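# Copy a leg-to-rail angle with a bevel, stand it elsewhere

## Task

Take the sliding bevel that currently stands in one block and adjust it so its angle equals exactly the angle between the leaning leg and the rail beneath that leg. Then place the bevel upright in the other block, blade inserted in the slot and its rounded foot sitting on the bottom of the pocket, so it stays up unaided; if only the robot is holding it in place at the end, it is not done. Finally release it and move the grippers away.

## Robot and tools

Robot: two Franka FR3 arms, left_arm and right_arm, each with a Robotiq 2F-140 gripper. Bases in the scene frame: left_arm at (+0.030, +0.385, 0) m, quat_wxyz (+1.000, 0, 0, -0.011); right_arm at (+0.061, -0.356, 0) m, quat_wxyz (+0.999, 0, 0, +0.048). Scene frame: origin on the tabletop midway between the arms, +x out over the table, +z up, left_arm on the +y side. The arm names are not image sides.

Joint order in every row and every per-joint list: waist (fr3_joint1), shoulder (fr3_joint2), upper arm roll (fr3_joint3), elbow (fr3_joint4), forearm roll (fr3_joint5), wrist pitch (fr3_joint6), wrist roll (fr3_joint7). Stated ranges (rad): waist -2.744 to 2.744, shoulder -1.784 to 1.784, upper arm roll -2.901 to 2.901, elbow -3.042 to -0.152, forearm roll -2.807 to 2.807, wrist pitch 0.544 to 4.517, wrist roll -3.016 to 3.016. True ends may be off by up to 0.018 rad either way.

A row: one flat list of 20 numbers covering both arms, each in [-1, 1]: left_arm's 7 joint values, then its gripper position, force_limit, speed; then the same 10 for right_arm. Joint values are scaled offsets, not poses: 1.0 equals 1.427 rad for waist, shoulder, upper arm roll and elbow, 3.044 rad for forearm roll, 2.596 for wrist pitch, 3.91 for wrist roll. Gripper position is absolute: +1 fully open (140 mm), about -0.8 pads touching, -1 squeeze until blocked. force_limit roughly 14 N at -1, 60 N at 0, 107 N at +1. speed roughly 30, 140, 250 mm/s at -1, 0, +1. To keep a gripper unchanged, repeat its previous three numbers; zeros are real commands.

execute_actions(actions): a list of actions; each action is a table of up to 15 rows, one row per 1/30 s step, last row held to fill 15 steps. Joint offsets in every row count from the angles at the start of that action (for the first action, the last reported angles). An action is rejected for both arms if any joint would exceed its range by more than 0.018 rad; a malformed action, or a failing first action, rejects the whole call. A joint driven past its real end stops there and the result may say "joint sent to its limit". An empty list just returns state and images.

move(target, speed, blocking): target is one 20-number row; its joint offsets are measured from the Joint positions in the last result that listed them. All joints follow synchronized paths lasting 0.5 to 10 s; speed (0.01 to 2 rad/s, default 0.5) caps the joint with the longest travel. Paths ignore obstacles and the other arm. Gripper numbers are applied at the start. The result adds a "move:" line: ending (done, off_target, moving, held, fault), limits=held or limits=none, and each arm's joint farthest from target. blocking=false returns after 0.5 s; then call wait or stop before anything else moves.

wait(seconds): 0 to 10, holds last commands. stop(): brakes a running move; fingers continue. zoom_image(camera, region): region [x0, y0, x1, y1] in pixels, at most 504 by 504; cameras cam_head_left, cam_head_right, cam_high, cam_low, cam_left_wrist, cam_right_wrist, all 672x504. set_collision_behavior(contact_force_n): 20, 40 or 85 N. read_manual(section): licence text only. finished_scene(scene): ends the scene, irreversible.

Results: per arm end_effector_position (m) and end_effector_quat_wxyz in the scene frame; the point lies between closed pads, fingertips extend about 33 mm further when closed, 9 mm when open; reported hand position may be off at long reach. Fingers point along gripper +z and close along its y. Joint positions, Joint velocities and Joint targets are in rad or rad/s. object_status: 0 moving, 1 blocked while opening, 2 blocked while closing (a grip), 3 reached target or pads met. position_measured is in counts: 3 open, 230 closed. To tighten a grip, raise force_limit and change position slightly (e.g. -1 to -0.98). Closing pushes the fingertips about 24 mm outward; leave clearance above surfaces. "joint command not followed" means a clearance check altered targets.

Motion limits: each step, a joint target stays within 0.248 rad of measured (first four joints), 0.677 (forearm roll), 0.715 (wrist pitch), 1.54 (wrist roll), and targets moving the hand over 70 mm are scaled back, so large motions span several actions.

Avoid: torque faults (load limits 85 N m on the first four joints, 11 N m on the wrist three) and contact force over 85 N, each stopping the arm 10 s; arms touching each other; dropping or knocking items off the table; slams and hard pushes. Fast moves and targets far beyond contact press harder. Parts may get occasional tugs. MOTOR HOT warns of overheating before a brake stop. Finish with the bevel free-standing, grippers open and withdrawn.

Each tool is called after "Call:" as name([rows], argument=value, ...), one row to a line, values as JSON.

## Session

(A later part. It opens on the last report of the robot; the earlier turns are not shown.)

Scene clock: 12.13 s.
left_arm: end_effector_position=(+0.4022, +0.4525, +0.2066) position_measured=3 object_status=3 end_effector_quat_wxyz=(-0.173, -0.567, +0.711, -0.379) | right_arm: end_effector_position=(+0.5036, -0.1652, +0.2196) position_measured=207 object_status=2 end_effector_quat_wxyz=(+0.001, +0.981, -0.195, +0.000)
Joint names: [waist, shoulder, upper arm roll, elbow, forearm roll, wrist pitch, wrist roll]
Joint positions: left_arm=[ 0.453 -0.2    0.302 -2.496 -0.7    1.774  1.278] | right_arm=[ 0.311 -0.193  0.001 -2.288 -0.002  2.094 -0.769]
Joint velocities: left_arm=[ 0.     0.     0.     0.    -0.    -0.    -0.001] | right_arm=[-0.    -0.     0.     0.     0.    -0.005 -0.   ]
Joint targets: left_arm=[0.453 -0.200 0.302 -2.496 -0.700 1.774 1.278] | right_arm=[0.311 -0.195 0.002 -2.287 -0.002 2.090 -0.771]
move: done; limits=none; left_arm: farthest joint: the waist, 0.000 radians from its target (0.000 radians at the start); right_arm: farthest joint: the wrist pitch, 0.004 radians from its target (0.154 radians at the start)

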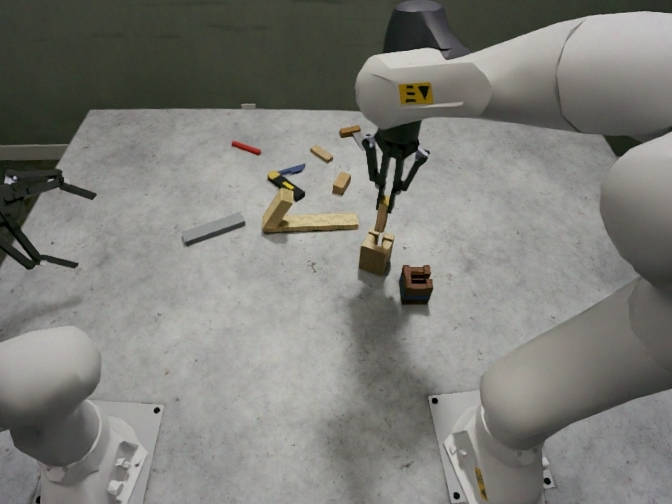

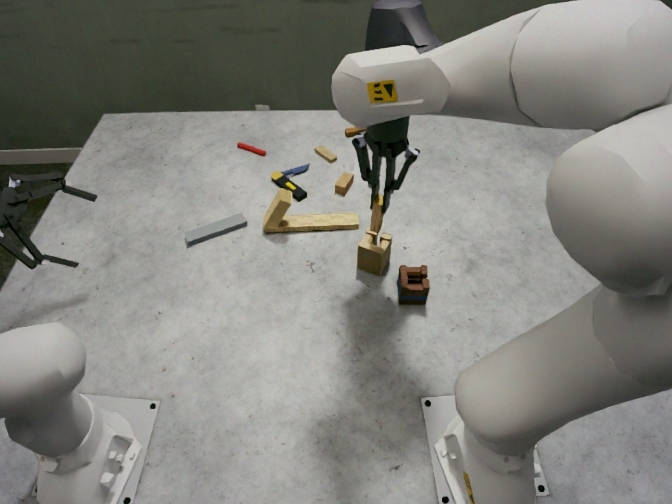

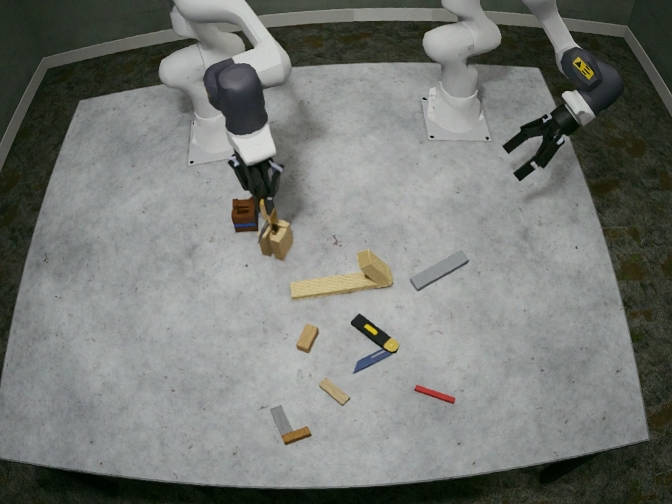

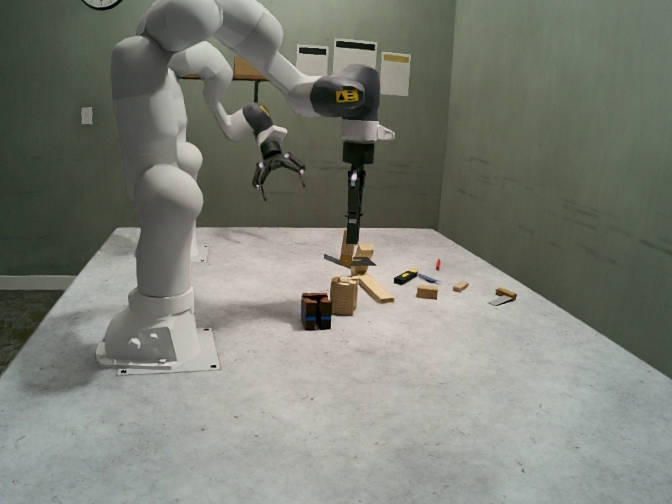

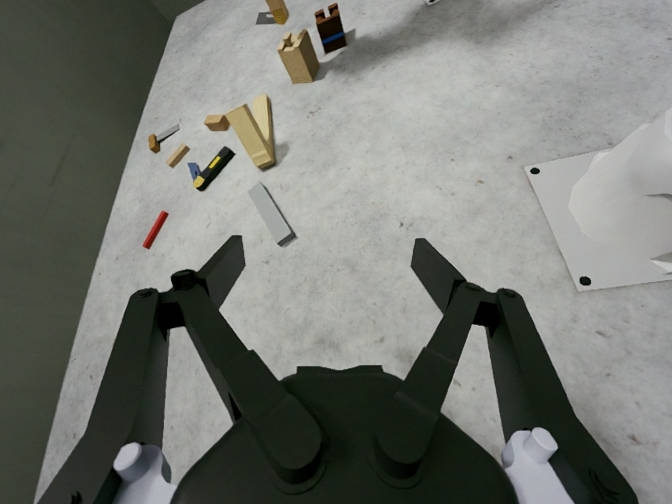

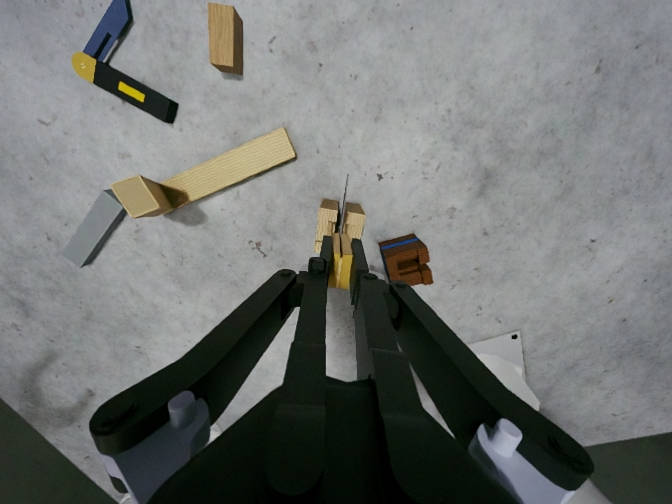

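Call:
move(target=[-0.878,0.1,-0.2116,0.014,0.844,-0.078,0.075,1,0,0,0,0,0,0,0,0,0,-1,0,-0.5], speed=1.5)

Scene clock: 17.23 s.
left_arm: end_effector_position=(+0.5992, +0.2207, +0.4146) position_measured=3 object_status=3 end_effector_quat_wxyz=(+0.071, +0.519, +0.368, +0.768) | right_arm: end_effector_position=(+0.5034, -0.1653, +0.2196) position_measured=207 object_status=2 end_effector_quat_wxyz=(+0.001, +0.981, -0.195, -0.000)
Joint names: [waist, shoulder, upper arm roll, elbow, forearm roll, wrist pitch, wrist roll]
Joint positions: left_arm=[-0.798 -0.058 -0.001 -2.476  1.865  1.574  1.563] | right_arm=[ 0.311 -0.193  0.001 -2.288 -0.002  2.093 -0.769]
Joint velocities: left_arm=[ 0.     0.001  0.     0.001 -0.    -0.001  0.005] | right_arm=[ 0.001  0.     0.     0.001  0.001 -0.    -0.   ]
Joint targets: left_arm=[-0.799 -0.057 0.000 -2.476 1.869 1.571 1.571] | right_arm=[0.311 -0.193 0.001 -2.288 -0.002 2.094 -0.769]
move: done; limits=none; left_arm: farthest joint: the wrist roll, 0.008 radians from its target (0.293 radians at the start); right_arm: farthest joint: the wrist pitch, 0.001 radians from its target (0.001 radians at the start)

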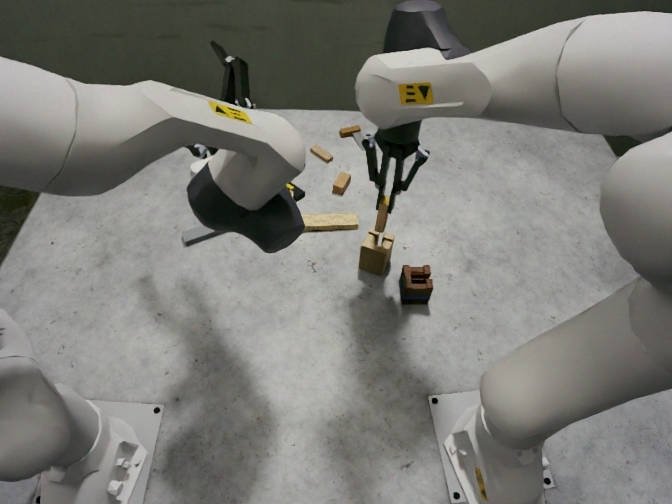

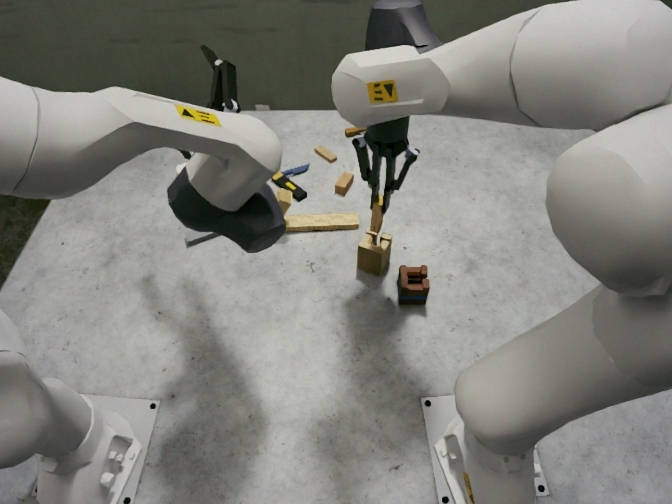

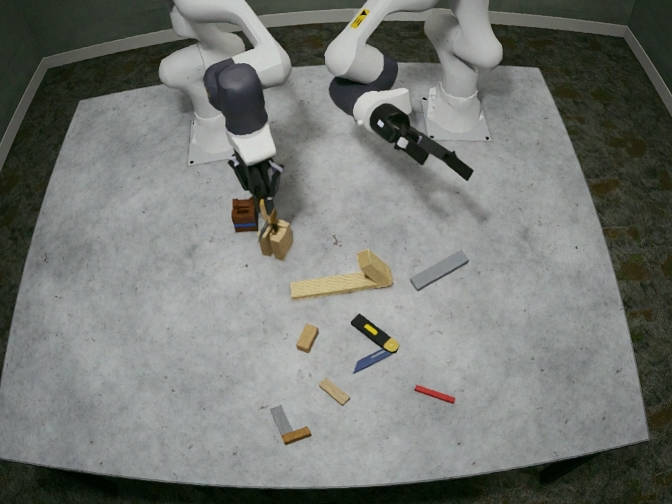

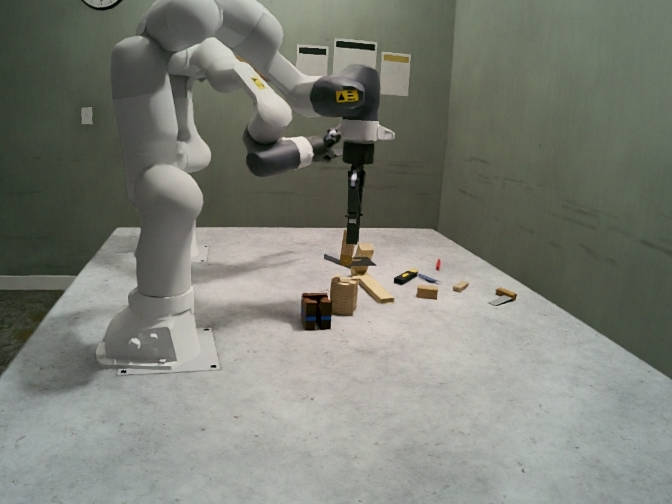

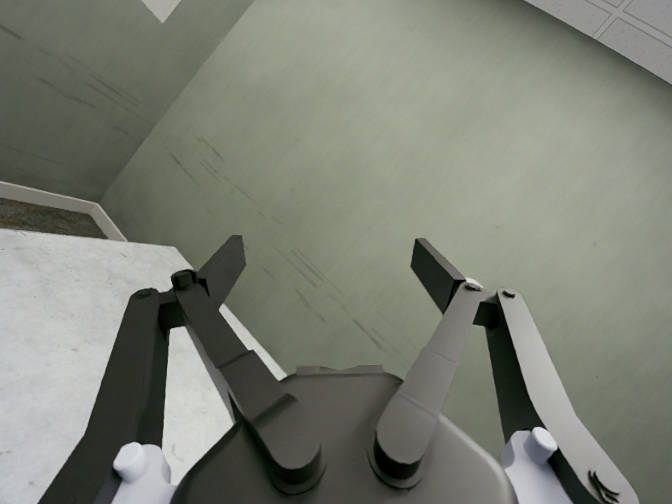

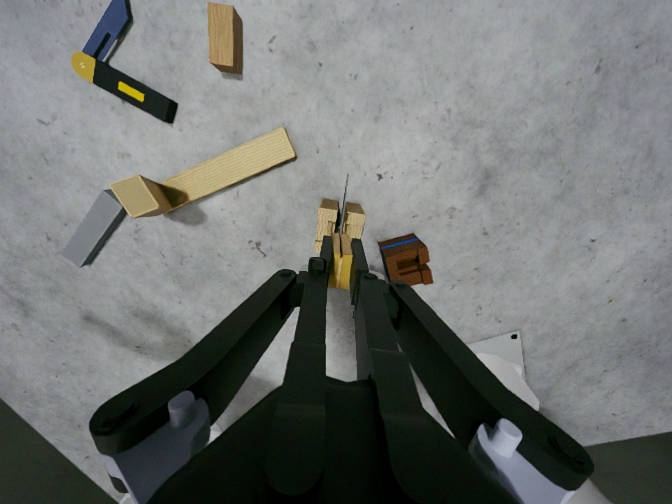

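Call:
move(target=[-0.282,0.434,0,0,0,0.04,0.027,1,0,0,0,0,0,0,0,0,0,-1,0,-0.5], speed=0.7)

Call:
zoom_image(camera="cam_left_wrist", region=[220, 130, 460, 310])

Scene clock: 19.60 s.
left_arm: end_effector_position=(+0.4634, +0.0524, +0.0718) position_measured=3 object_status=3 end_effector_quat_wxyz=(-0.012, +0.733, +0.019, +0.680) | right_arm: end_effector_position=(+0.5034, -0.1653, +0.2196) position_measured=207 object_status=2 end_effector_quat_wxyz=(+0.001, +0.981, -0.195, -0.000)
Joint names: [waist, shoulder, upper arm roll, elbow, forearm roll, wrist pitch, wrist roll]
Joint positions: left_arm=[-1.199  0.561 -0.003 -2.478  1.865  1.675  1.661] | right_arm=[ 0.311 -0.193  0.001 -2.288 -0.002  2.093 -0.769]
Joint velocities: left_arm=[-0.    -0.     0.    -0.     0.    -0.001  0.008] | right_arm=[-0.     0.     0.     0.    -0.001  0.    -0.001]
Joint targets: left_arm=[-1.201 0.561 -0.001 -2.476 1.865 1.678 1.669] | right_arm=[0.311 -0.193 0.001 -2.288 -0.002 2.093 -0.769]
move: done; limits=none; left_arm: farthest joint: the wrist roll, 0.007 radians from its target (0.104 radians at the start); right_arm: farthest joint: the waist, 0.000 radians from its target (0.000 radians at the start)

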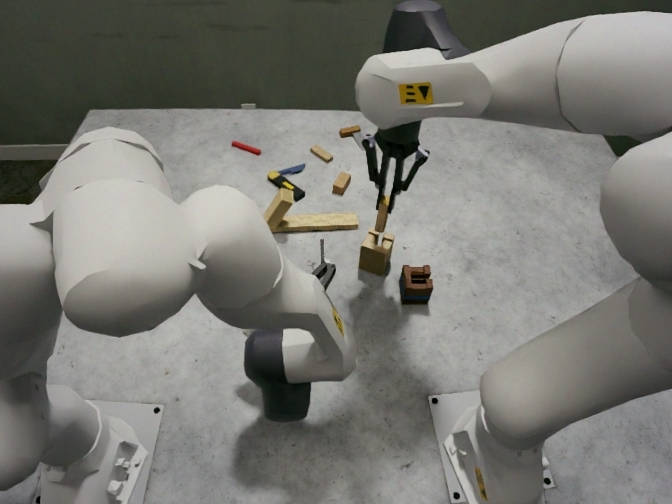

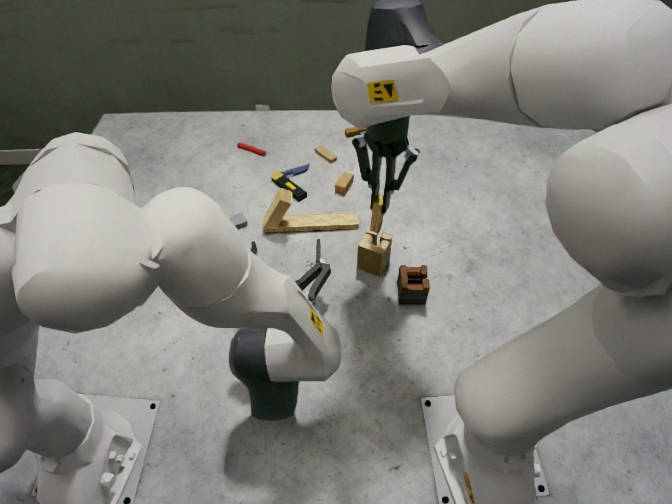

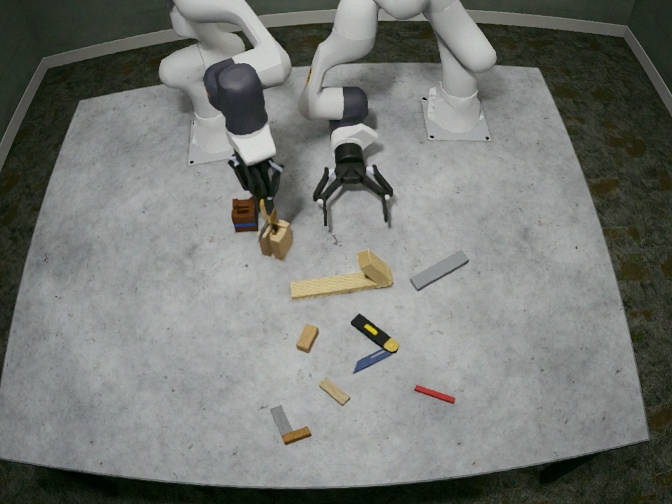

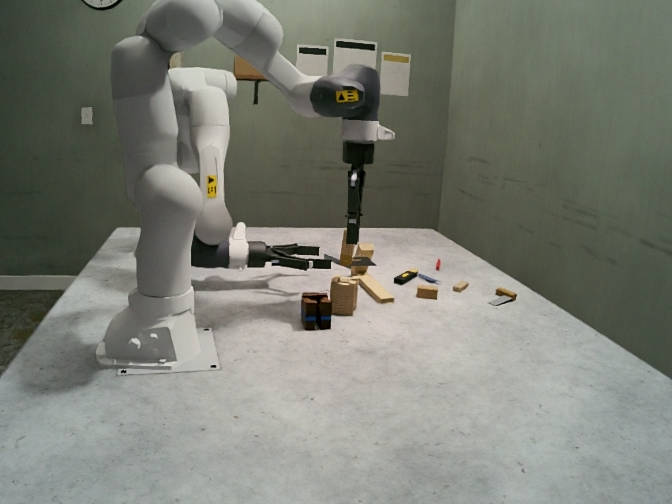

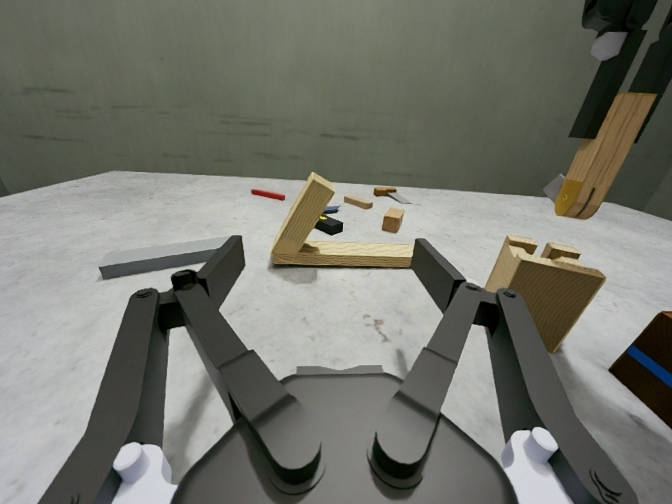

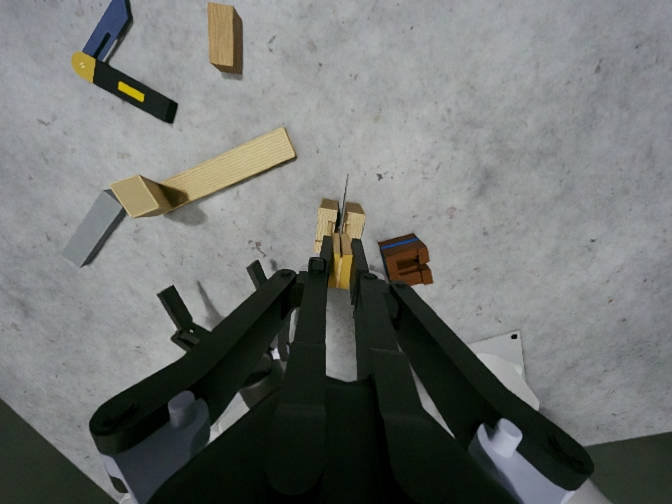

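Region (220, 130, 460, 310) of cam_left_wrist's 672x504 image, scaled by 2.100, with more detail than that image has; it fills the top 378 rows of this view, and the rest is white.

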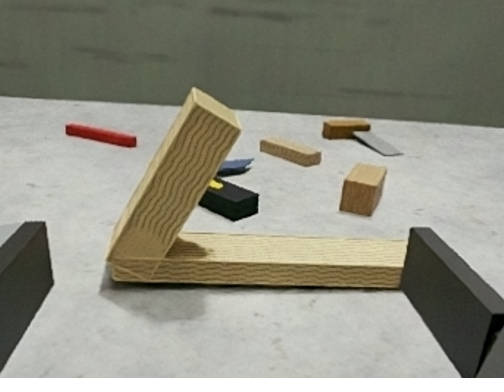

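Call:
move(target=[0,0,0,0,0,0,0,1,0,0,-0.0037,0.29,0,0.2335,0.19,0.0833,0.178,-1,0,-0.5], speed=0.5)

Call:
move(target=[0,0,0,0,0,0,0,1,0,0,0,0.0565,0,0.001,0.002,0.002,0.003,-1,0,-0.5], speed=0.1)

Call:
zoom_image(camera="cam_left_wrist", region=[250, 110, 450, 280])

Scene clock: 23.70 s.
left_arm: end_effector_position=(+0.4634, +0.0524, +0.0718) position_measured=3 object_status=3 end_effector_quat_wxyz=(-0.013, +0.733, +0.019, +0.680) | right_arm: end_effector_position=(+0.6269, -0.0093, +0.1910) position_measured=207 object_status=2 end_effector_quat_wxyz=(-0.179, +0.728, -0.645, -0.144)
Joint names: [waist, shoulder, upper arm roll, elbow, forearm roll, wrist pitch, wrist roll]
Joint positions: left_arm=[-1.199  0.561 -0.003 -2.478  1.865  1.675  1.663] | right_arm=[ 0.307  0.22   0.001 -1.957  0.574  2.305 -0.08 ]
Joint velocities: left_arm=[ 0.001 -0.001  0.     0.     0.001  0.     0.001] | right_arm=[-0.001  0.    -0.     0.001 -0.001  0.     0.005]
Joint targets: left_arm=[-1.199 0.561 -0.003 -2.478 1.865 1.675 1.661] | right_arm=[0.306 0.220 0.001 -1.955 0.577 2.309 -0.073]
move: done; limits=none; left_arm: farthest joint: the wrist roll, 0.002 radians from its target (0.002 radians at the start); right_arm: farthest joint: the wrist roll, 0.007 radians from its target (0.696 radians at the start)

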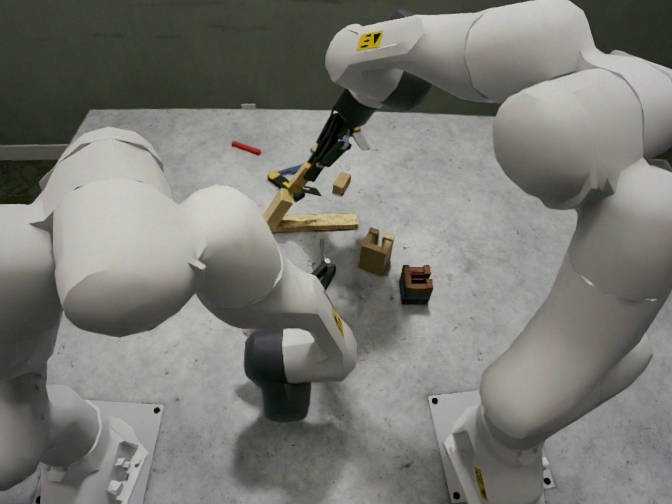

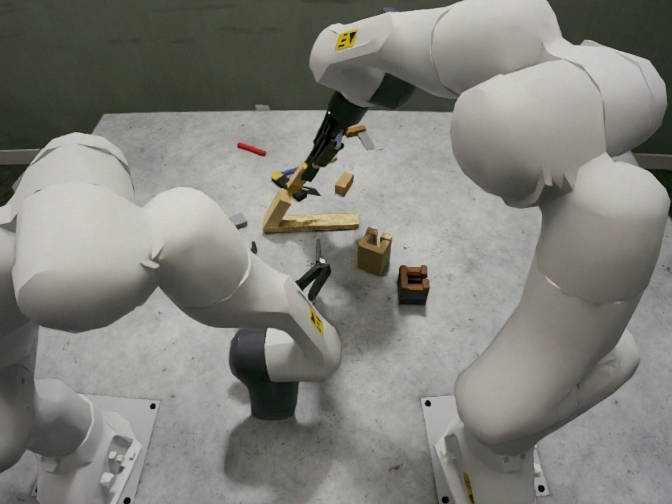

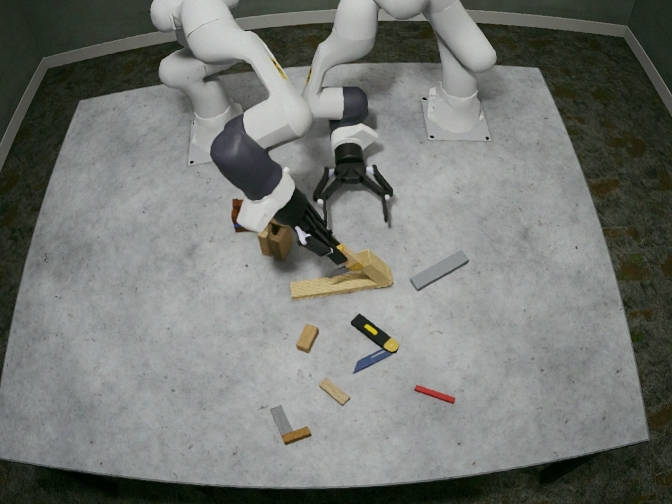

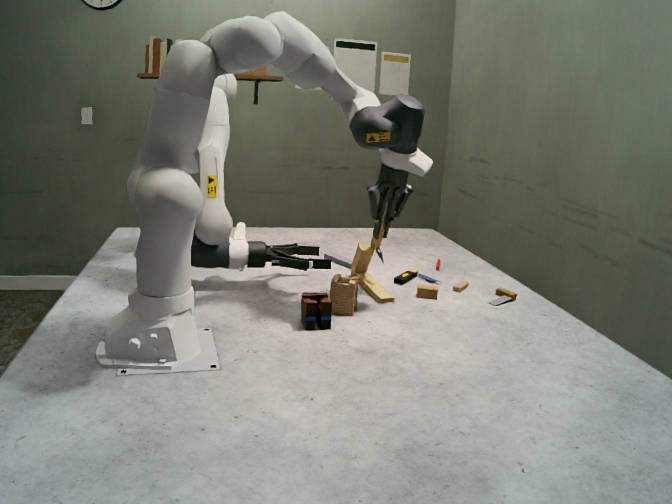

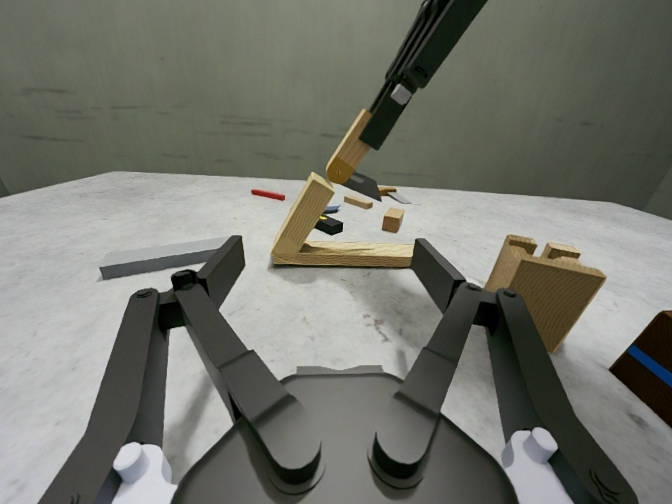

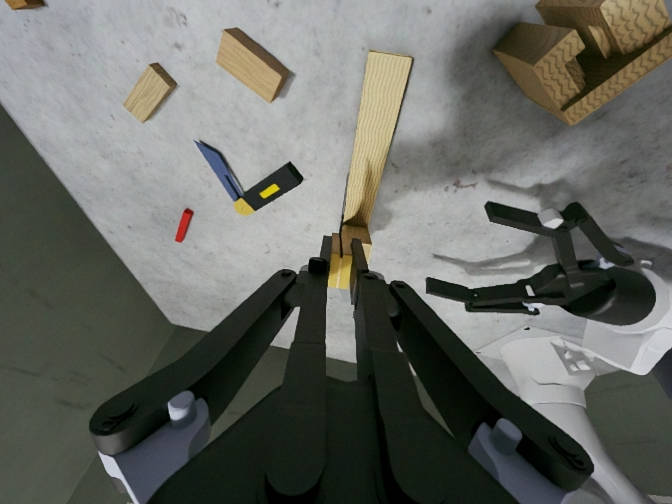

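Scene clock: 24.80 s.
left_arm: end_effector_position=(+0.4634, +0.0524, +0.0718) position_measured=3 object_status=3 end_effector_quat_wxyz=(-0.013, +0.733, +0.019, +0.680) | right_arm: end_effector_position=(+0.6170, -0.0152, +0.1393) position_measured=207 object_status=2 end_effector_quat_wxyz=(-0.146, +0.721, -0.658, -0.160)
Joint names: [waist, shoulder, upper arm roll, elbow, forearm roll, wrist pitch, wrist roll]
Joint positions: left_arm=[-1.199  0.561 -0.003 -2.478  1.865  1.675  1.663] | right_arm=[ 0.306  0.301  0.    -1.956  0.578  2.31  -0.074]
Joint velocities: left_arm=[-0.    -0.    -0.     0.001 -0.001  0.001  0.001] | right_arm=[-0.001  0.001  0.001 -0.001 -0.     0.001  0.004]
Joint targets: left_arm=[-1.199 0.561 -0.003 -2.478 1.865 1.675 1.663] | right_arm=[0.307 0.301 0.001 -1.955 0.580 2.311 -0.068]
move: done; limits=none; left_arm: farthest joint: the waist, 0.000 radians from its target (0.000 radians at the start); right_arm: farthest joint: the wrist roll, 0.006 radians from its target (0.011 radians at the start)

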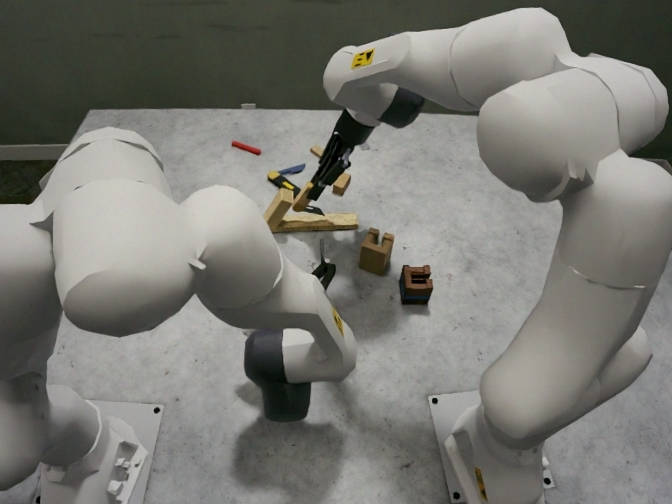

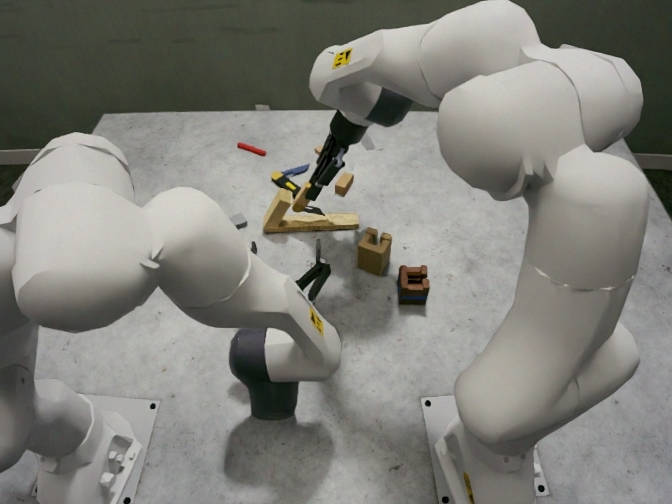

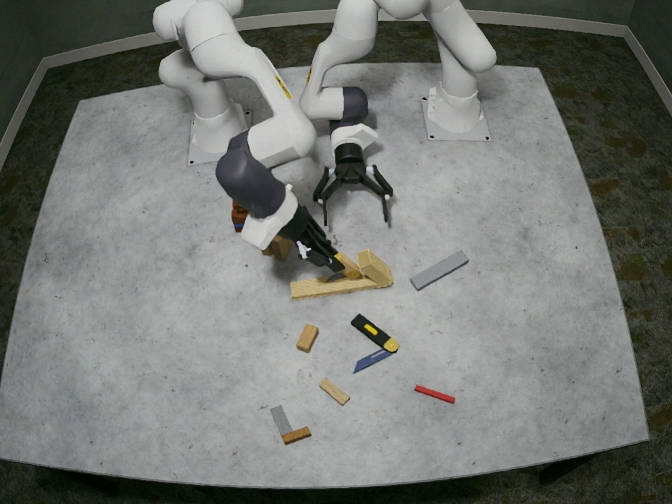

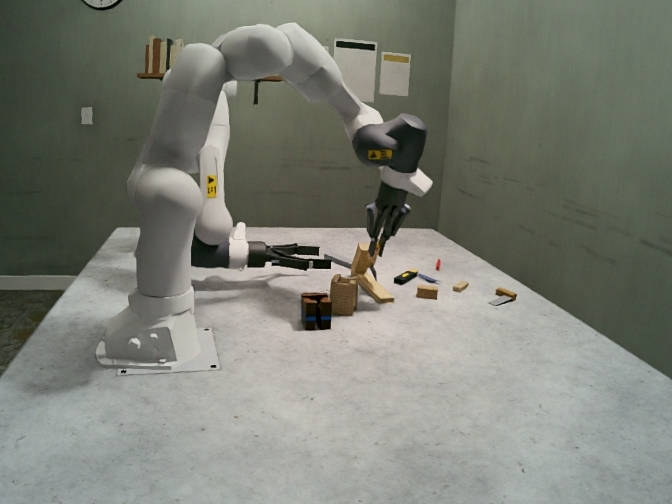

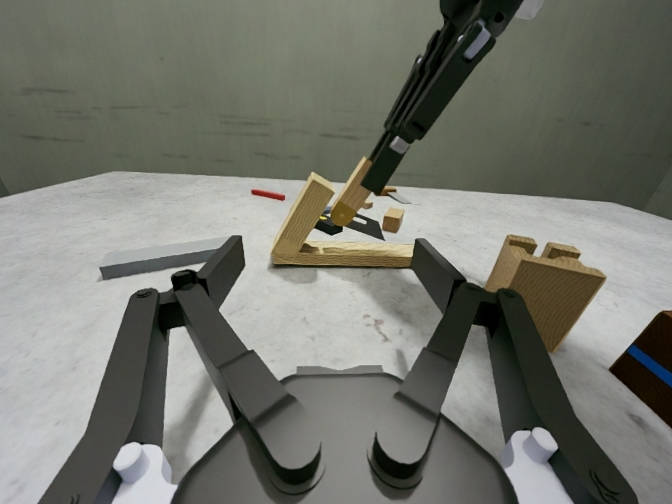

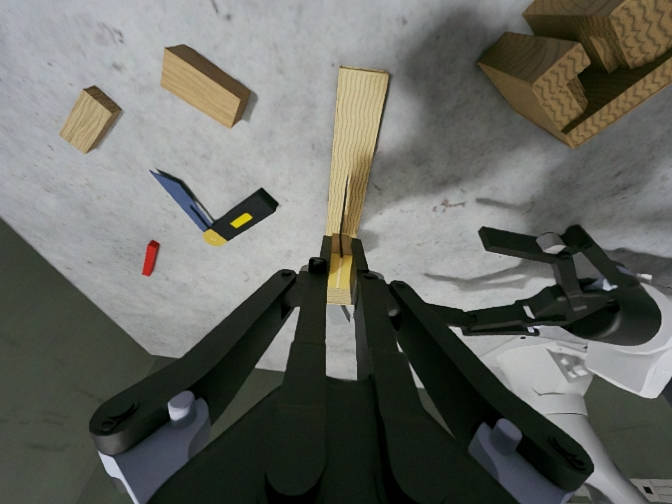

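Region (250, 110, 450, 280) of cam_left_wrist's 672x504 image, scaled by 2.520, with more detail than that image has; it fills the top 428 rows of this view, and the rest is white.

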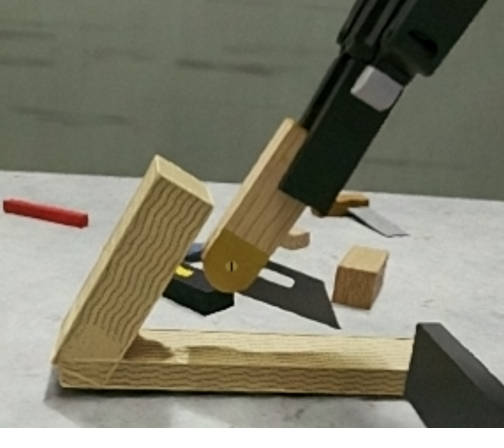

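Call:
move(target=[0,0,0,0,0,0,0,1,0,0,0.0256,0.0312,0,0.0066,0.007,0.018,0.002,-1,0,-0.5], speed=0.05)

Call:
zoom_image(camera="cam_left_wrist", region=[270, 150, 410, 270])

Scene clock: 27.13 s.
left_arm: end_effector_position=(+0.4634, +0.0524, +0.0718) position_measured=3 object_status=3 end_effector_quat_wxyz=(-0.013, +0.733, +0.019, +0.680) | right_arm: end_effector_position=(+0.6143, +0.0040, +0.1204) position_measured=207 object_status=2 end_effector_quat_wxyz=(-0.146, +0.722, -0.657, -0.160)
Joint names: [waist, shoulder, upper arm roll, elbow, forearm roll, wrist pitch, wrist roll]
Joint positions: left_arm=[-1.199  0.561 -0.003 -2.478  1.865  1.675  1.663] | right_arm=[ 0.341  0.343  0.    -1.947  0.596  2.353 -0.071]
Joint velocities: left_arm=[-0.    -0.    -0.    -0.001 -0.001  0.     0.001] | right_arm=[ 0.     0.001  0.001 -0.     0.002  0.004  0.002]
Joint targets: left_arm=[-1.199 0.561 -0.003 -2.478 1.865 1.675 1.663] | right_arm=[0.343 0.346 0.000 -1.947 0.599 2.357 -0.066]
move: done; limits=none; left_arm: farthest joint: the waist, 0.000 radians from its target (0.000 radians at the start); right_arm: farthest joint: the wrist roll, 0.005 radians from its target (0.007 radians at the start)

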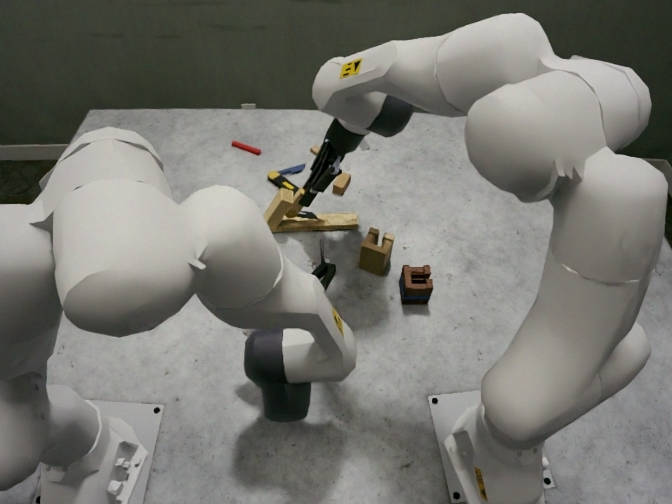

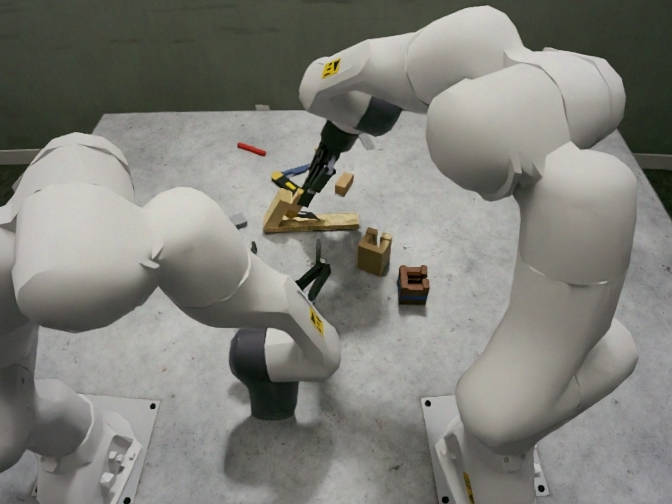

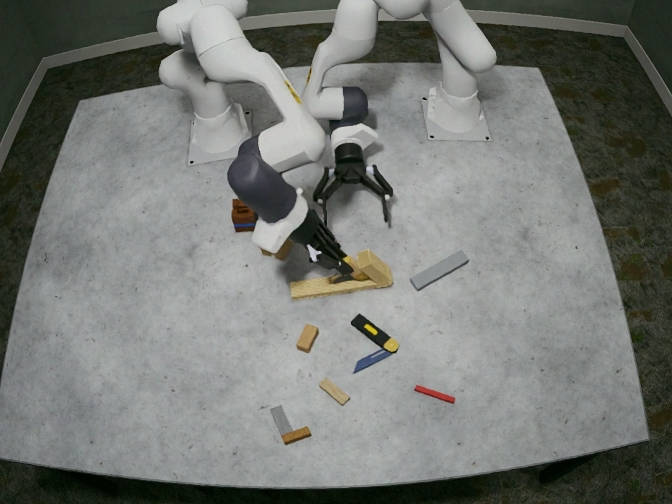

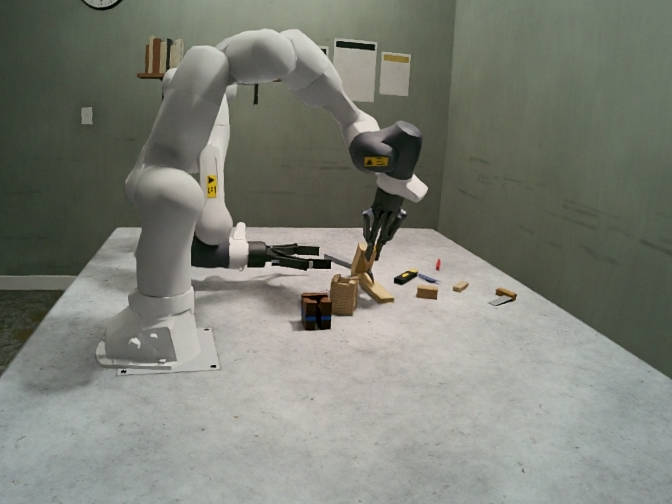

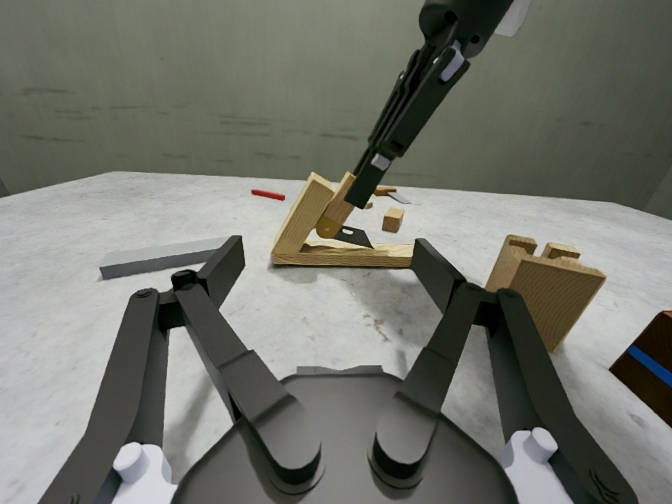

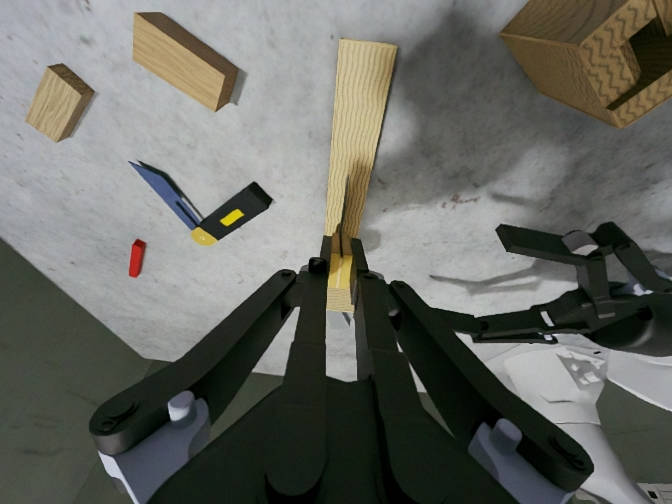

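Region (270, 150, 410, 270) of cam_left_wrist's 672x504 image, scaled by 3.600, with more detail than that image has; it fills the top 432 rows of this view, and the rest is white.

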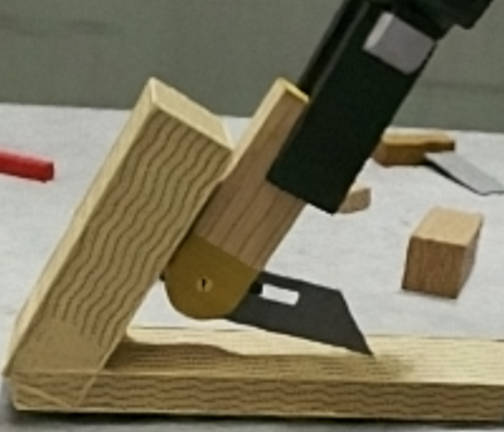

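Call:
move(target=[0,0,0,0.077,0,0,0.028,1,0,0,0.0078,0.0125,0,0.0003,0.0036,0.0079,0,-1,0,-0.5], speed=0.12)

Call:
zoom_image(camera="cam_left_wrist", region=[230, 150, 380, 290])

Scene clock: 29.77 s.
left_arm: end_effector_position=(+0.4808, +0.0043, +0.0987) position_measured=3 object_status=3 end_effector_quat_wxyz=(-0.010, +0.722, +0.017, +0.692) | right_arm: end_effector_position=(+0.6136, +0.0086, +0.1124) position_measured=207 object_status=2 end_effector_quat_wxyz=(-0.146, +0.721, -0.658, -0.160)
Joint names: [waist, shoulder, upper arm roll, elbow, forearm roll, wrist pitch, wrist roll]
Joint positions: left_arm=[-1.199  0.561 -0.003 -2.369  1.865  1.675  1.765] | right_arm=[ 0.351  0.359  0.    -1.947  0.605  2.37  -0.07 ]
Joint velocities: left_arm=[-0.001 -0.001  0.     0.001 -0.    -0.     0.005] | right_arm=[-0.    -0.001 -0.002  0.     0.     0.    -0.   ]
Joint targets: left_arm=[-1.199 0.561 -0.003 -2.368 1.865 1.675 1.773] | right_arm=[0.353 0.361 0.000 -1.947 0.607 2.373 -0.071]
move: done; limits=none; left_arm: farthest joint: the wrist roll, 0.008 radians from its target (0.109 radians at the start); right_arm: farthest joint: the wrist pitch, 0.004 radians from its target (0.020 radians at the start)

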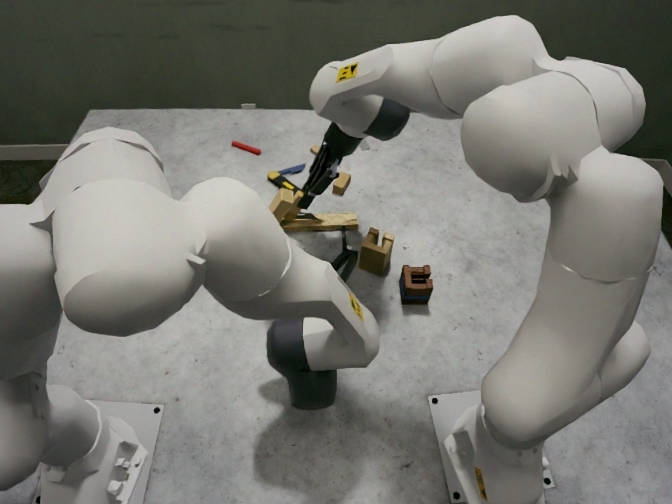

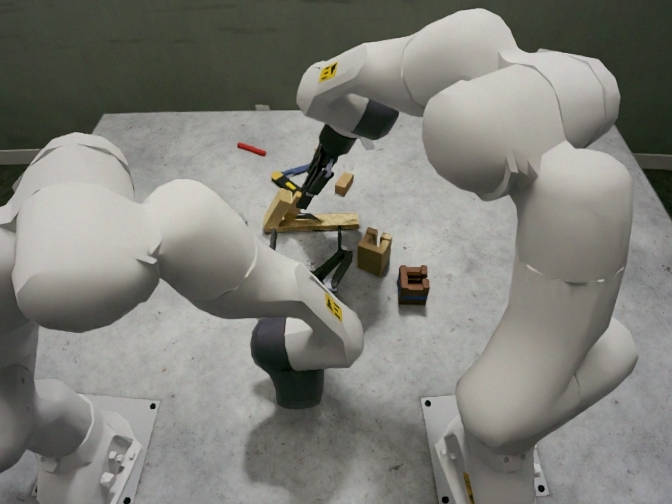

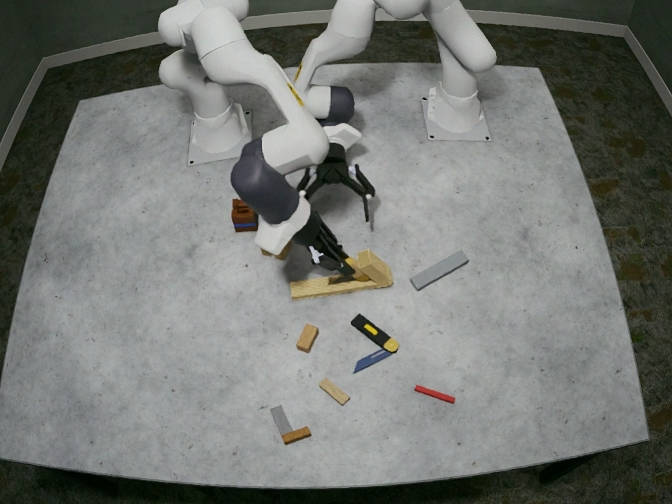

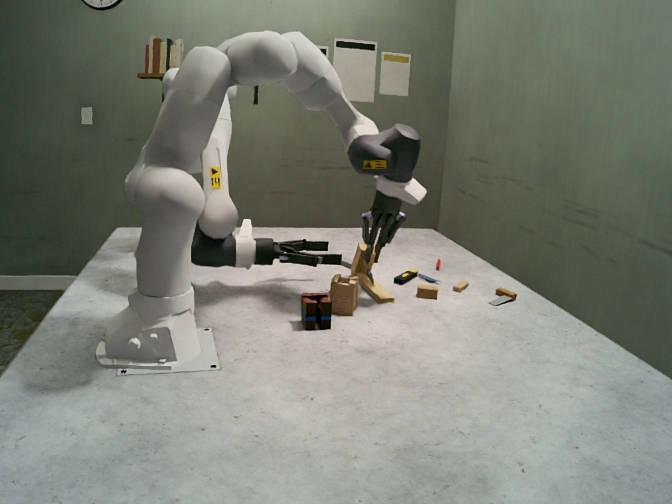

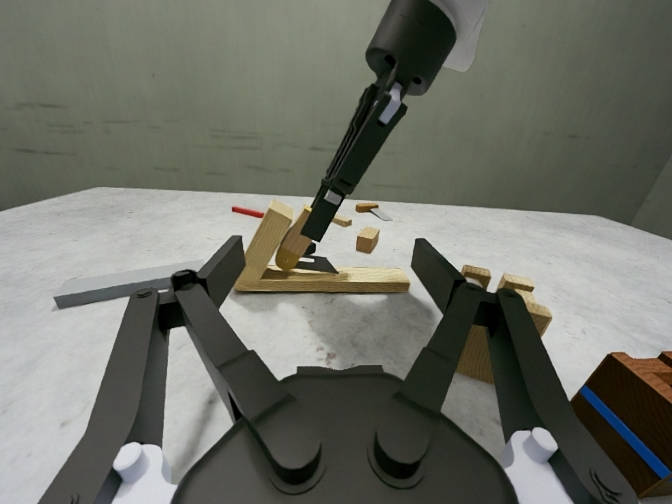

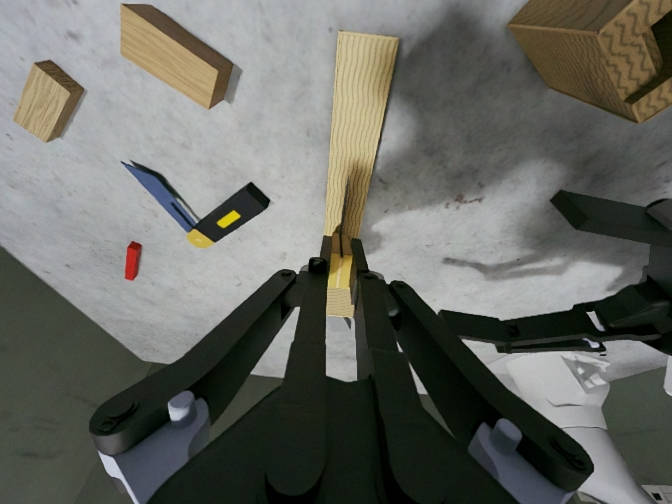

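Region (230, 150, 380, 290) of cam_left_wrist's 672x504 image, scaled by 3.360, with more detail than that image has; it fills the top 470 rows of this view, and the rest is white.

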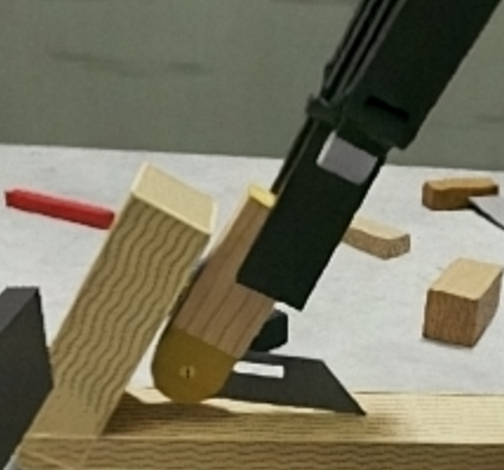

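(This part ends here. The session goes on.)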